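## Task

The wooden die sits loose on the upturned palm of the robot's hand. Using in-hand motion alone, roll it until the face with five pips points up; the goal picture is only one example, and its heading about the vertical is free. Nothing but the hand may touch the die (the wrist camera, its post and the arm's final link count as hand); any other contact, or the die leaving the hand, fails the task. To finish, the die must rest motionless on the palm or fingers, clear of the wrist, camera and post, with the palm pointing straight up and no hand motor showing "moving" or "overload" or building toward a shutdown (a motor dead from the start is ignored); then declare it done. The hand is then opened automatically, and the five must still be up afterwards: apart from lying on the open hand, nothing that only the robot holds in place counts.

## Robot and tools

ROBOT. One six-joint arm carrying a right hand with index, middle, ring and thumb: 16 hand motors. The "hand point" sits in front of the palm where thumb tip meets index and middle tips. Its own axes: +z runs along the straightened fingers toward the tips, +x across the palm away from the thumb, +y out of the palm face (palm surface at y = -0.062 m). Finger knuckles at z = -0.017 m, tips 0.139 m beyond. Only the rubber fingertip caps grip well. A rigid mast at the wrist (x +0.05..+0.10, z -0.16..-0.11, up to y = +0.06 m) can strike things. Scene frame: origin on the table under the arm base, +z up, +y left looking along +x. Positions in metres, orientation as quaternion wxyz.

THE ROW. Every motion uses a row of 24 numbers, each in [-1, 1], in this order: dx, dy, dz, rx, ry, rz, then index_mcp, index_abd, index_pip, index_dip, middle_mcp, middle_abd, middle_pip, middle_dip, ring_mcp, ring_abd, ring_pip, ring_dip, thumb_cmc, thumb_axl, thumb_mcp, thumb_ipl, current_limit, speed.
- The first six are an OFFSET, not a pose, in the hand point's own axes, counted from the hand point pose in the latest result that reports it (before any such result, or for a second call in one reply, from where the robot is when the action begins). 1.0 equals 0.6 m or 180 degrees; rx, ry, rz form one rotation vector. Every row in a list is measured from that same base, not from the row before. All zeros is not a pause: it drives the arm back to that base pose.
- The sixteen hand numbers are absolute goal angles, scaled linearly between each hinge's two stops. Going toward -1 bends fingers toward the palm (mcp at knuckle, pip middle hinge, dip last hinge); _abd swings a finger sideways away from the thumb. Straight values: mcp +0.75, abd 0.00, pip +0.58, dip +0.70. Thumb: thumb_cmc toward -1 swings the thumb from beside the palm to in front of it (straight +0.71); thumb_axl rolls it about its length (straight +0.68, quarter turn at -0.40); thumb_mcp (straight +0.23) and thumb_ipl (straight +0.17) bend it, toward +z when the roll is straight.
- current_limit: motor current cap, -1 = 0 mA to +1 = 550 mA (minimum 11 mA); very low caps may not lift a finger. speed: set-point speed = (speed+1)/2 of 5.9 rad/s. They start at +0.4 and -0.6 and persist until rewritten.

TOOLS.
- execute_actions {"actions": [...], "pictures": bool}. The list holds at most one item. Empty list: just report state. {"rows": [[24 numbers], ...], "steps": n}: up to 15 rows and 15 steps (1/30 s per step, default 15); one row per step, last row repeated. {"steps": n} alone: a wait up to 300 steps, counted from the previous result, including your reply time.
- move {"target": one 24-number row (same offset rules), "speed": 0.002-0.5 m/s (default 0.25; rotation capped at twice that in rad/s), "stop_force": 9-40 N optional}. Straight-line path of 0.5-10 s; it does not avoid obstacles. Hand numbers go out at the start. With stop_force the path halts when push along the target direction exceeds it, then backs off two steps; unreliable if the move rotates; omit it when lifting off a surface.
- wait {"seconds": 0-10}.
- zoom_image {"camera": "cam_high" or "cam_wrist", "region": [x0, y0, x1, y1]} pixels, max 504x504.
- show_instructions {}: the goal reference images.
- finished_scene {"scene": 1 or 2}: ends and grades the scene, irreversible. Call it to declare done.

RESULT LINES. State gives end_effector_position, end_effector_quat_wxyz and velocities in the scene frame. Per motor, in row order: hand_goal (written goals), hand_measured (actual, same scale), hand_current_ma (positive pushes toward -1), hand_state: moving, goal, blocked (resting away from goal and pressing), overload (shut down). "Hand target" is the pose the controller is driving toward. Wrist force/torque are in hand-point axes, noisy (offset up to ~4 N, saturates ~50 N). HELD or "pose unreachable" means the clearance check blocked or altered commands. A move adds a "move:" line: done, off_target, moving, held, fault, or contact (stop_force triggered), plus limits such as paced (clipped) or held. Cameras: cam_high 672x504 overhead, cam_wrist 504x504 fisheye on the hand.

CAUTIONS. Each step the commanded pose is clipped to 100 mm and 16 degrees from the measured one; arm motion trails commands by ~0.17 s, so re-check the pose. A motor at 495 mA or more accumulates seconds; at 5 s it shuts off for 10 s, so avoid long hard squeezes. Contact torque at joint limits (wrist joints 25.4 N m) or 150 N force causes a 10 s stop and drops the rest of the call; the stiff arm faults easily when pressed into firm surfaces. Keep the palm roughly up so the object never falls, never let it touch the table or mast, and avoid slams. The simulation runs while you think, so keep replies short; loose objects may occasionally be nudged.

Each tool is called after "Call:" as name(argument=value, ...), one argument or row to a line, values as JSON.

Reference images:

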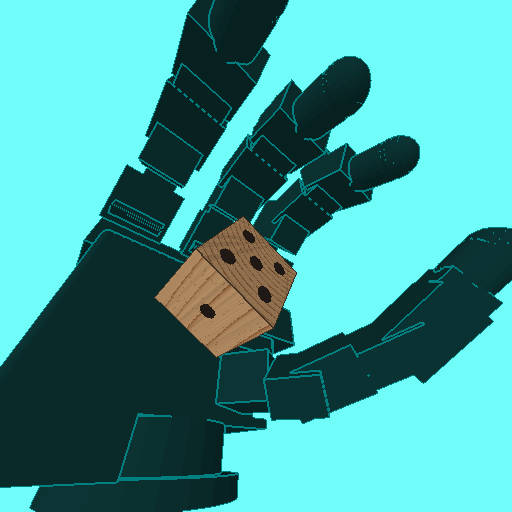

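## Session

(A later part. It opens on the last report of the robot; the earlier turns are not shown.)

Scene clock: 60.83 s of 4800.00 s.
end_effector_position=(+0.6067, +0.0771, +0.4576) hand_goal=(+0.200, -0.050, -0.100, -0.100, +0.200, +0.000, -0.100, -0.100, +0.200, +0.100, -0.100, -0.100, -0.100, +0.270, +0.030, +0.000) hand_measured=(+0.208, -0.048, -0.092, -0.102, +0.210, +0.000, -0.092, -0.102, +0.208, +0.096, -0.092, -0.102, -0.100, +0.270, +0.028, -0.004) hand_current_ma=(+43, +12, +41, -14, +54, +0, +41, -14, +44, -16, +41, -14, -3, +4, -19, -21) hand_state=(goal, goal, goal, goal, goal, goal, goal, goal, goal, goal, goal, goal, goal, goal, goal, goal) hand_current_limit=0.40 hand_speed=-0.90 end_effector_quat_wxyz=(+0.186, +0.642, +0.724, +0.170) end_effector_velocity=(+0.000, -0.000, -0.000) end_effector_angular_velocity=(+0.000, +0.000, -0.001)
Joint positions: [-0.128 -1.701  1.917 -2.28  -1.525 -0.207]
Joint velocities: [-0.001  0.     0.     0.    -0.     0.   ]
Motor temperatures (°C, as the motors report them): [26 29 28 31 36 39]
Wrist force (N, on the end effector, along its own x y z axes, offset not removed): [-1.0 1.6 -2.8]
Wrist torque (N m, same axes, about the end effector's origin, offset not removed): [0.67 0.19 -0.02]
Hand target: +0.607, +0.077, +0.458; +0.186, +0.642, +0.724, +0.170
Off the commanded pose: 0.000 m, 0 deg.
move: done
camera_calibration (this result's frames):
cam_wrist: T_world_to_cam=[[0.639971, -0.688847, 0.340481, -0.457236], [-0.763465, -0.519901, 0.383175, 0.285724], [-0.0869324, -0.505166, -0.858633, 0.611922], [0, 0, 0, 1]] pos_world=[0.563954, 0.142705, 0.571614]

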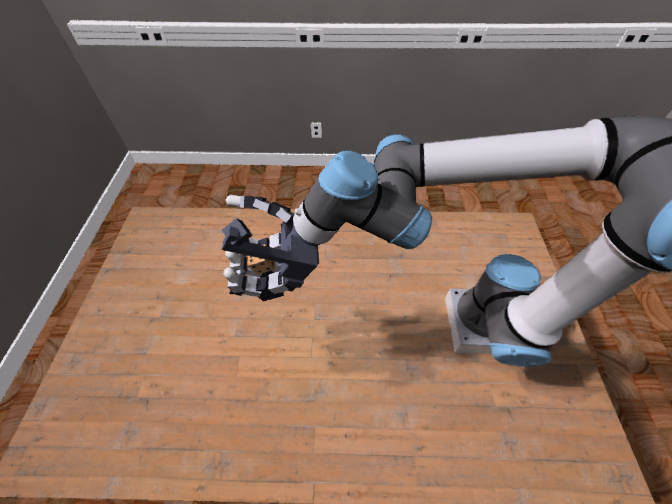

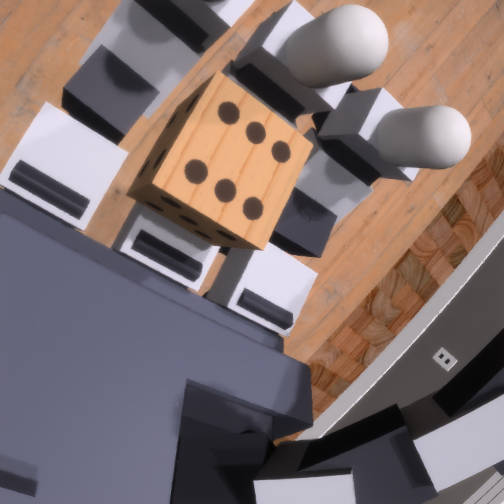

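Repeat the cycle.

Call:
move(
  target=[0,0,0,0,0,0,0.75,-0.05,-0.6,0.2,0.75,0,-0.6,0.2,0.75,0.1,-0.6,0.2,-0.1,0.27,0.03,0,0.4,-0.9],
)

Call:
move(
  target=[0,0,0,0,0,0,0.75,-0.05,-0.2,0.35,0.75,0,-0.2,0.35,0.75,0.1,-0.2,0.35,-0.1,0.27,0.03,0,0.4,-0.9],
)

Call:
move(
  target=[0,0,0,0,0,0,-0.3,-0.05,0.58,0.2,-0.3,0,0.58,0.2,-0.3,0.1,0.58,0.2,-0.1,0.27,0.03,0,0.4,-0.9],
)

Call:
move(
  target=[0,0,0,0,0,0,-0.4,-0.05,0.5,-0.5,-0.4,0,0.5,-0.5,-0.4,0.1,0.5,-0.5,-0.1,0.27,0.03,0,0.4,-0.9],
)

Call:
move(
  target=[0,0,0,0,0,0,0.2,-0.05,-0.1,-0.1,0.2,0,-0.1,-0.1,0.2,0.1,-0.1,-0.1,-0.1,0.27,0.03,0,0.4,-0.9],
)

Scene clock: 70.50 s of 4800.00 s.
end_effector_position=(+0.6067, +0.0771, +0.4576) hand_goal=(+0.750, -0.050, -0.600, +0.200, +0.750, +0.000, -0.600, +0.200, +0.750, +0.100, -0.600, +0.200, -0.100, +0.270, +0.030, +0.000) hand_measured=(+0.754, -0.048, -0.592, +0.198, +0.756, +0.000, -0.586, +0.200, +0.754, +0.096, -0.592, +0.198, -0.100, +0.270, +0.028, -0.004) hand_current_ma=(+20, +12, +44, -12, +31, +0, +77, -4, +21, -16, +44, -12, -3, +4, -19, -21) hand_state=(goal, goal, goal, goal, goal, goal, goal, goal, goal, goal, goal, goal, goal, goal, goal, goal) hand_current_limit=0.40 hand_speed=-0.90 end_effector_quat_wxyz=(+0.186, +0.642, +0.724, +0.170) end_effector_velocity=(-0.000, -0.000, -0.000) end_effector_angular_velocity=(+0.001, +0.000, -0.001)
Joint positions: [-0.128 -1.701  1.917 -2.28  -1.525 -0.207]
Joint velocities: [ 0.     0.    -0.     0.     0.     0.001]
Motor temperatures (°C, as the motors report them): [26 29 28 31 36 39]
Wrist force (N, on the end effector, along its own x y z axes, offset not removed): [-0.9 2.0 -2.5]
Wrist torque (N m, same axes, about the end effector's origin, offset not removed): [0.68 0.11 -0.23]
Hand target: +0.607, +0.077, +0.458; +0.186, +0.642, +0.724, +0.170
Off the commanded pose: 0.000 m, 0 deg.
move: done
camera_calibration (this result's frames):
cam_wrist: T_world_to_cam=[[0.639971, -0.688846, 0.340481, -0.457236], [-0.763465, -0.519902, 0.383175, 0.285724], [-0.0869323, -0.505166, -0.858633, 0.611922], [0, 0, 0, 1]] pos_world=[0.563954, 0.142705, 0.571614]

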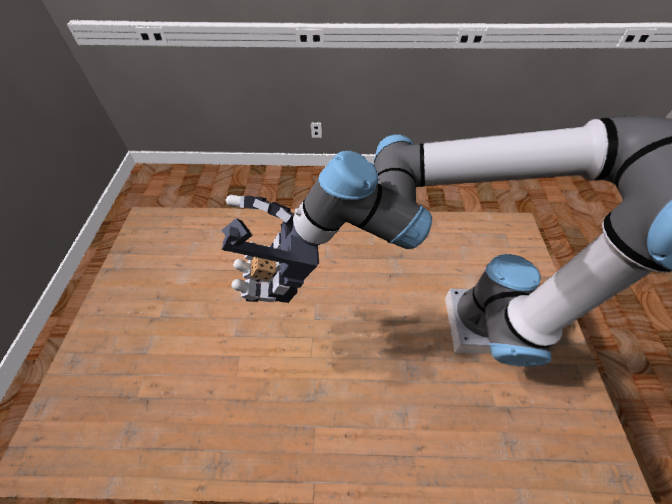

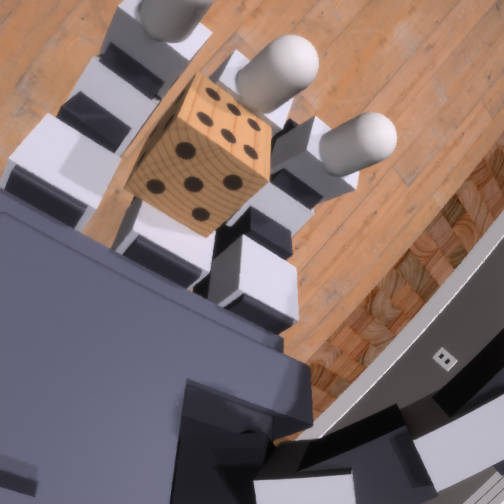

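Scene clock: 72.37 s of 4800.00 s.
end_effector_position=(+0.6067, +0.0771, +0.4576) hand_goal=(+0.750, -0.050, -0.200, +0.350, +0.750, +0.000, -0.200, +0.350, +0.750, +0.100, -0.200, +0.350, -0.100, +0.270, +0.030, +0.000) hand_measured=(+0.754, -0.048, -0.200, +0.348, +0.756, +0.000, -0.198, +0.348, +0.754, +0.096, -0.200, +0.348, -0.100, +0.270, +0.028, -0.004) hand_current_ma=(+22, +12, +2, -11, +37, +0, +10, -9, +22, -16, +2, -11, -3, +4, -19, -21) hand_state=(goal, goal, goal, goal, goal, goal, goal, goal, goal, goal, goal, goal, goal, goal, goal, goal) hand_current_limit=0.40 hand_speed=-0.90 end_effector_quat_wxyz=(+0.186, +0.642, +0.724, +0.170) end_effector_velocity=(+0.000, +0.001, +0.001) end_effector_angular_velocity=(-0.000, -0.001, +0.001)
Joint positions: [-0.128 -1.701  1.917 -2.28  -1.525 -0.207]
Joint velocities: [ 0.001 -0.    -0.001 -0.    -0.    -0.001]
Motor temperatures (°C, as the motors report them): [26 29 28 31 36 39]
Wrist force (N, on the end effector, along its own x y z axes, offset not removed): [-0.5 0.1 -1.6]
Wrist torque (N m, same axes, about the end effector's origin, offset not removed): [0.25 -0.01 -0.19]
Hand target: +0.607, +0.077, +0.458; +0.186, +0.642, +0.724, +0.170
Off the commanded pose: 0.000 m, 0 deg.
move: done
camera_calibration (this result's frames):
cam_wrist: T_world_to_cam=[[0.639971, -0.688846, 0.340481, -0.457236], [-0.763465, -0.519902, 0.383175, 0.285724], [-0.0869322, -0.505166, -0.858633, 0.611922], [0, 0, 0, 1]] pos_world=[0.563954, 0.142705, 0.571614]

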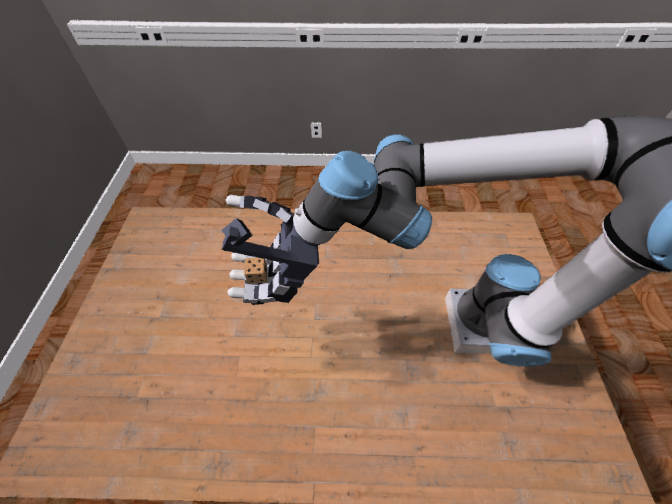

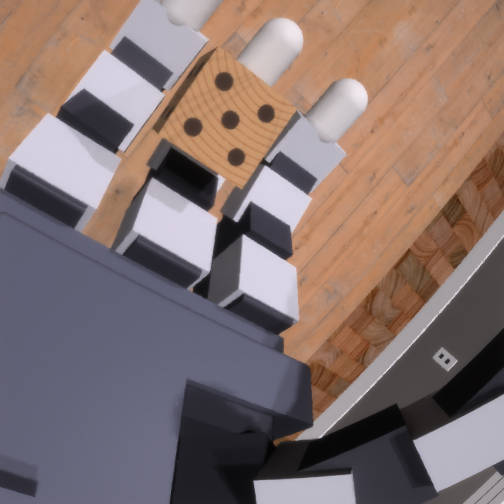

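Scene clock: 77.13 s of 4800.00 s.
end_effector_position=(+0.6067, +0.0771, +0.4576) hand_goal=(-0.300, -0.050, +0.580, +0.200, -0.300, +0.000, +0.580, +0.200, -0.300, +0.100, +0.580, +0.200, -0.100, +0.270, +0.030, +0.000) hand_measured=(-0.274, -0.048, +0.580, +0.204, -0.268, +0.000, +0.582, +0.204, -0.272, +0.096, +0.580, +0.204, -0.100, +0.270, +0.028, -0.004) hand_current_ma=(+143, +12, +2, +18, +176, +0, +9, +18, +146, -16, +2, +18, -3, +4, -19, -21) hand_state=(blocked, goal, goal, goal, blocked, goal, goal, goal, blocked, goal, goal, goal, goal, goal, goal, goal) hand_current_limit=0.40 hand_speed=-0.90 end_effector_quat_wxyz=(+0.186, +0.642, +0.724, +0.170) end_effector_velocity=(+0.000, +0.000, +0.001) end_effector_angular_velocity=(+0.000, -0.001, +0.000)
Joint positions: [-0.128 -1.701  1.917 -2.28  -1.525 -0.207]
Joint velocities: [ 0.001 -0.    -0.001  0.     0.     0.001]
Motor temperatures (°C, as the motors report them): [26 29 28 31 36 39]
Wrist force (N, on the end effector, along its own x y z axes, offset not removed): [-2.1 0.8 -1.5]
Wrist torque (N m, same axes, about the end effector's origin, offset not removed): [0.42 0.29 -0.39]
Hand target: +0.607, +0.077, +0.458; +0.186, +0.642, +0.724, +0.170
Off the commanded pose: 0.000 m, 0 deg.
move: done
camera_calibration (this result's frames):
cam_wrist: T_world_to_cam=[[0.639971, -0.688847, 0.340481, -0.457236], [-0.763465, -0.519902, 0.383175, 0.285724], [-0.0869323, -0.505166, -0.858633, 0.611922], [0, 0, 0, 1]] pos_world=[0.563954, 0.142705, 0.571614]

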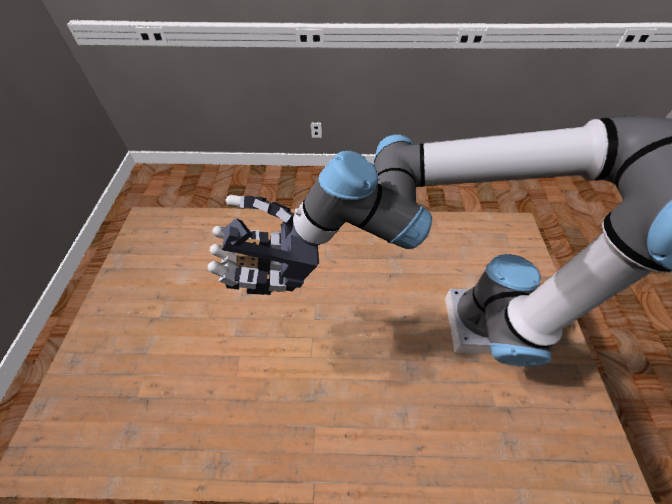

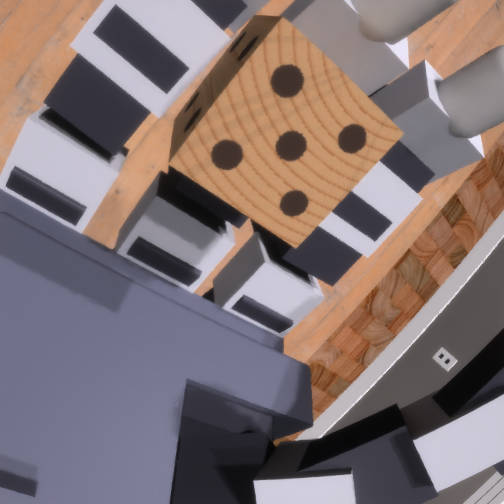

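Scene clock: 80.23 s of 4800.00 s.
end_effector_position=(+0.6067, +0.0771, +0.4576) hand_goal=(-0.400, -0.050, +0.500, -0.500, -0.400, +0.000, +0.500, -0.500, -0.400, +0.100, +0.500, -0.500, -0.100, +0.270, +0.030, +0.000) hand_measured=(-0.376, -0.048, +0.508, -0.498, -0.372, +0.000, +0.508, -0.498, -0.374, +0.096, +0.508, -0.498, -0.100, +0.270, +0.028, -0.004) hand_current_ma=(+134, +12, +38, +13, +152, +0, +38, +13, +136, -16, +38, +13, -3, +4, -19, -21) hand_state=(blocked, goal, goal, goal, blocked, goal, goal, goal, blocked, goal, goal, goal, goal, goal, goal, goal) hand_current_limit=0.40 hand_speed=-0.90 end_effector_quat_wxyz=(+0.186, +0.642, +0.724, +0.170) end_effector_velocity=(-0.000, -0.000, -0.000) end_effector_angular_velocity=(+0.000, +0.000, +0.000)
Joint positions: [-0.128 -1.701  1.917 -2.28  -1.525 -0.207]
Joint velocities: [-0.001  0.     0.001 -0.001  0.001 -0.001]
Motor temperatures (°C, as the motors report them): [26 29 28 31 36 39]
Wrist force (N, on the end effector, along its own x y z axes, offset not removed): [-2.2 -0.3 -2.1]
Wrist torque (N m, same axes, about the end effector's origin, offset not removed): [0.43 0.14 -0.33]
Hand target: +0.607, +0.077, +0.458; +0.186, +0.642, +0.724, +0.170
Off the commanded pose: 0.000 m, 0 deg.
move: done
camera_calibration (this result's frames):
cam_wrist: T_world_to_cam=[[0.639972, -0.688846, 0.34048, -0.457235], [-0.763465, -0.519902, 0.383176, 0.285723], [-0.0869329, -0.505166, -0.858633, 0.611922], [0, 0, 0, 1]] pos_world=[0.563954, 0.142705, 0.571613]

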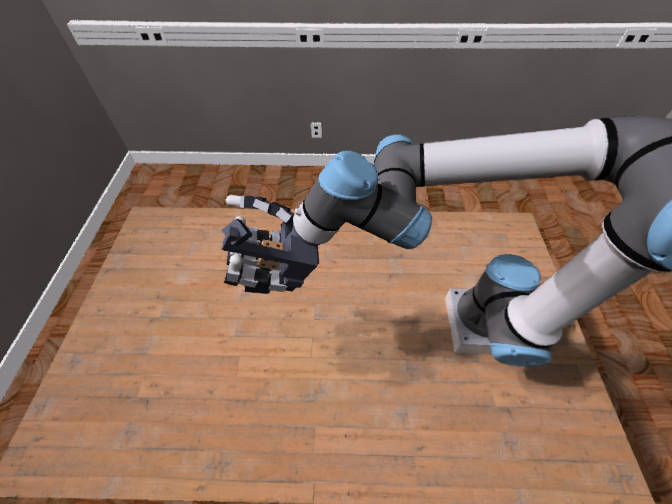

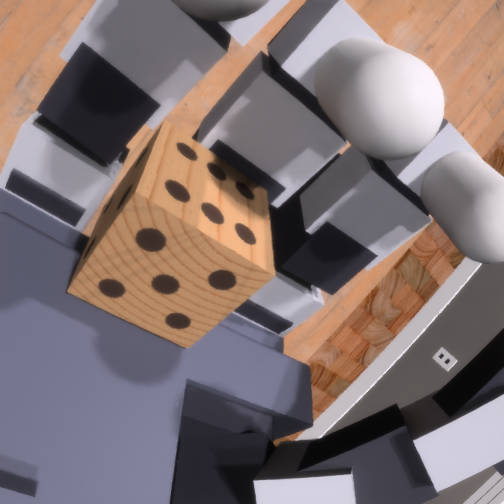

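Scene clock: 83.07 s of 4800.00 s.
end_effector_position=(+0.6067, +0.0771, +0.4576) hand_goal=(+0.200, -0.050, -0.100, -0.100, +0.200, +0.000, -0.100, -0.100, +0.200, +0.100, -0.100, -0.100, -0.100, +0.270, +0.030, +0.000) hand_measured=(+0.208, -0.048, -0.092, -0.102, +0.210, +0.000, -0.092, -0.102, +0.208, +0.096, -0.092, -0.102, -0.100, +0.270, +0.028, -0.004) hand_current_ma=(+43, +12, +41, -14, +54, +0, +41, -14, +44, -16, +41, -14, -3, +4, -19, -21) hand_state=(goal, goal, goal, goal, goal, goal, goal, goal, goal, goal, goal, goal, goal, goal, goal, goal) hand_current_limit=0.40 hand_speed=-0.90 end_effector_quat_wxyz=(+0.186, +0.642, +0.724, +0.170) end_effector_velocity=(+0.000, -0.001, -0.000) end_effector_angular_velocity=(-0.001, -0.000, -0.000)
Joint positions: [-0.128 -1.701  1.917 -2.28  -1.525 -0.207]
Joint velocities: [-0.001  0.     0.001 -0.001 -0.    -0.001]
Motor temperatures (°C, as the motors report them): [26 29 28 31 36 39]
Wrist force (N, on the end effector, along its own x y z axes, offset not removed): [-1.6 1.7 -3.0]
Wrist torque (N m, same axes, about the end effector's origin, offset not removed): [0.64 0.12 -0.22]
Hand target: +0.607, +0.077, +0.458; +0.186, +0.642, +0.724, +0.170
Off the commanded pose: 0.000 m, 0 deg.
move: done
camera_calibration (this result's frames):
cam_wrist: T_world_to_cam=[[0.639972, -0.688846, 0.34048, -0.457236], [-0.763465, -0.519902, 0.383175, 0.285723], [-0.0869328, -0.505166, -0.858633, 0.611922], [0, 0, 0, 1]] pos_world=[0.563954, 0.142705, 0.571613]

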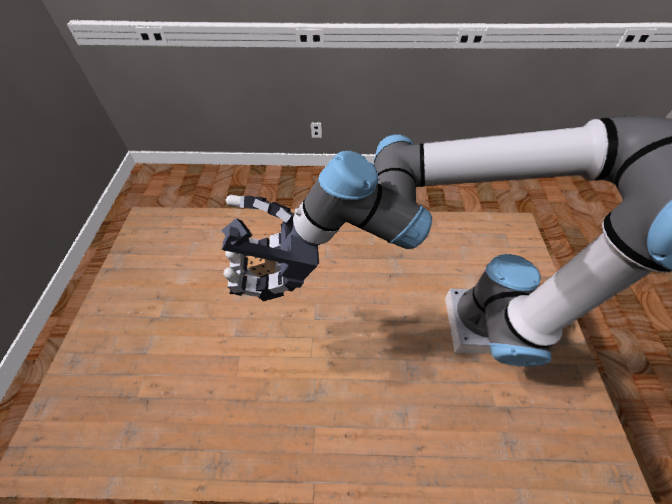

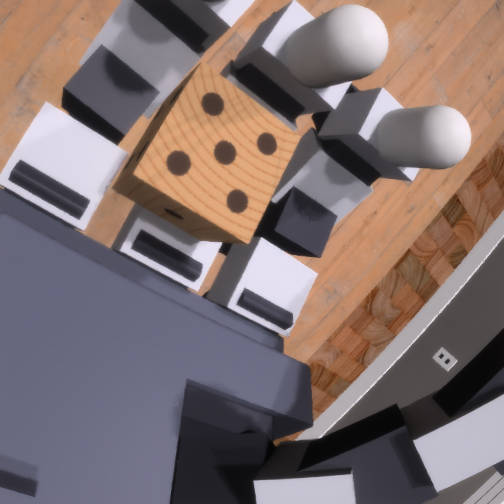

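Call:
move(
  target=[0,0,0,-0.338,0,0,0.75,0,-0.2,0.2,0.75,0,-0.2,0.2,0.75,0,-0.2,0.2,-0.1,0.27,0.03,0,0.4,-0.93],
  speed=0.2,
)

Call:
move(
  target=[0,0,0,0,0,0.017,0.75,0,0.5,0.6,0.75,0,0.5,0.6,0.75,0,0.5,0.6,0.3,0.27,0.03,0,0.4,-0.8],
  speed=0.05,
)

Scene clock: 90.73 s of 4800.00 s.
end_effector_position=(+0.6072, +0.0770, +0.4577) hand_goal=(+0.750, +0.000, -0.200, +0.200, +0.750, +0.000, -0.200, +0.200, +0.750, +0.000, -0.200, +0.200, -0.100, +0.270, +0.030, +0.000) hand_measured=(+0.758, -0.004, -0.194, +0.198, +0.760, +0.000, -0.194, +0.198, +0.758, +0.004, -0.194, +0.198, -0.098, +0.270, +0.028, -0.004) hand_current_ma=(+44, -16, +31, -14, +52, +0, +31, -14, +45, +14, +31, -14, +12, +4, -19, -21) hand_state=(goal, goal, goal, goal, goal, goal, goal, goal, goal, goal, goal, goal, goal, goal, goal, goal) hand_current_limit=0.40 hand_speed=-0.93 end_effector_quat_wxyz=(+0.486, +0.459, +0.539, +0.513) end_effector_velocity=(+0.000, +0.000, +0.000) end_effector_angular_velocity=(+0.000, -0.000, -0.000)
Joint positions: [-0.192 -1.144  2.218 -4.198 -1.302 -0.063]
Joint velocities: [ 0.     0.    -0.001  0.    -0.     0.   ]
Motor temperatures (°C, as the motors report them): [26 29 28 31 36 39]
Wrist force (N, on the end effector, along its own x y z axes, offset not removed): [-1.7 -1.1 -1.5]
Wrist torque (N m, same axes, about the end effector's origin, offset not removed): [0.10 0.08 -0.44]
Hand target: +0.607, +0.077, +0.458; +0.486, +0.459, +0.539, +0.513
Off the commanded pose: 0.001 m, 0 deg.
move: done
camera_calibration (this result's frames):
cam_wrist: T_world_to_cam=[[0.0905787, -0.729709, 0.677731, -0.275307], [-0.655331, -0.556102, -0.511167, 0.632525], [0.749891, -0.397837, -0.528572, -0.0553554], [0, 0, 0, 1]] pos_world=[0.480961, 0.128832, 0.480651]

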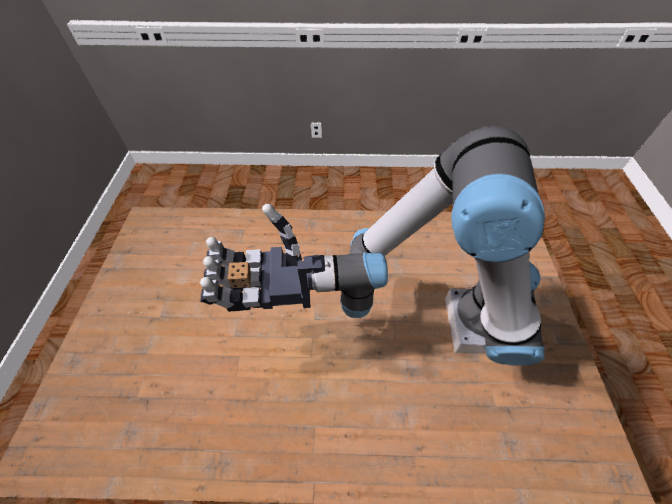

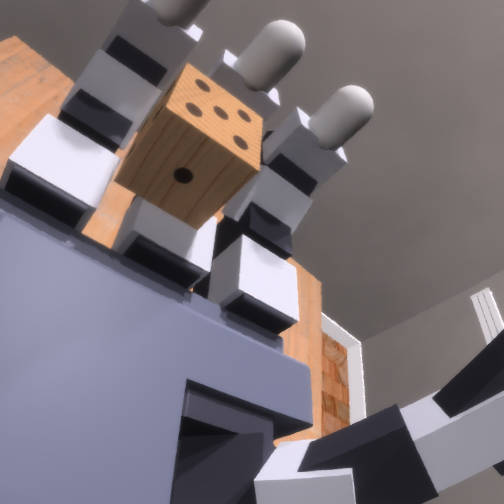

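Scene clock: 92.43 s of 4800.00 s.
end_effector_position=(+0.6072, +0.0770, +0.4577) hand_goal=(+0.750, +0.000, +0.500, +0.600, +0.750, +0.000, +0.500, +0.600, +0.750, +0.000, +0.500, +0.600, +0.300, +0.270, +0.030, +0.000) hand_measured=(+0.760, -0.002, +0.500, +0.598, +0.760, +0.000, +0.500, +0.598, +0.760, +0.004, +0.500, +0.598, +0.306, +0.270, +0.030, -0.002) hand_current_ma=(+52, -14, +3, -11, +60, +0, +3, -11, +53, +14, +3, -11, +37, +4, -3, -14) hand_state=(goal, goal, goal, goal, goal, goal, goal, goal, goal, goal, goal, goal, goal, goal, goal, goal) hand_current_limit=0.40 hand_speed=-0.80 end_effector_quat_wxyz=(+0.472, +0.473, +0.526, +0.526) end_effector_velocity=(+0.000, -0.001, +0.001) end_effector_angular_velocity=(-0.001, -0.002, -0.002)
Joint positions: [-0.18  -1.146  2.217 -4.194 -1.314 -0.009]
Joint velocities: [-0.002 -0.    -0.001 -0.001 -0.    -0.001]
Motor temperatures (°C, as the motors report them): [26 29 28 31 36 39]
Wrist force (N, on the end effector, along its own x y z axes, offset not removed): [-0.8 -0.5 -2.4]
Wrist torque (N m, same axes, about the end effector's origin, offset not removed): [0.10 0.04 -0.17]
Hand target: +0.607, +0.077, +0.458; +0.472, +0.473, +0.526, +0.526
Off the commanded pose: 0.000 m, 0 deg.
move: done
camera_calibration (this result's frames):
cam_wrist: T_world_to_cam=[[0.0942577, -0.764636, 0.637532, -0.256443], [-0.658381, -0.528227, -0.5362, 0.643687], [0.746759, -0.369198, -0.553212, -0.044385], [0, 0, 0, 1]] pos_world=[0.481108, 0.12754, 0.484081]

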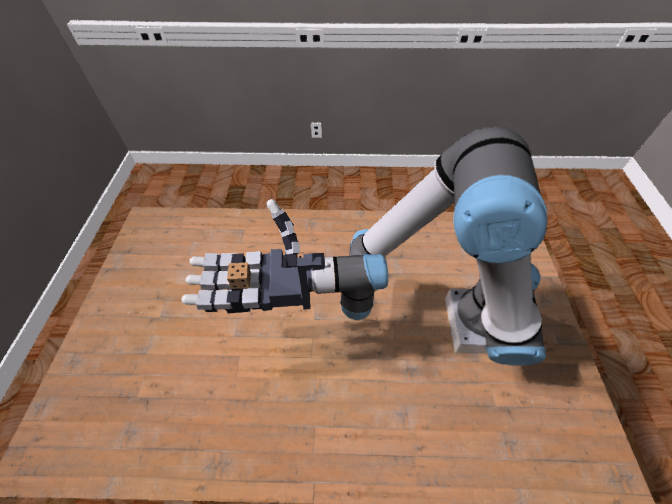

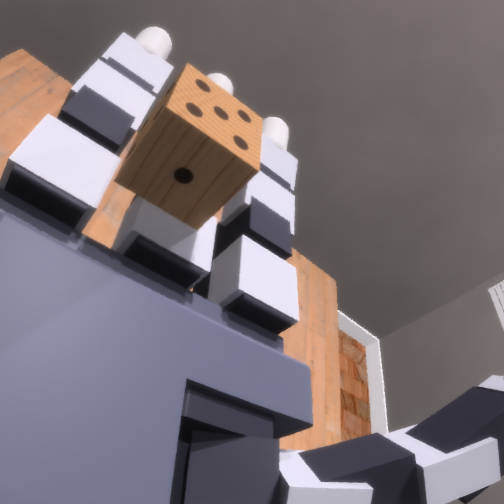

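Call:
finished_scene(
  scene=1,
)

The scene is finished: the task was done.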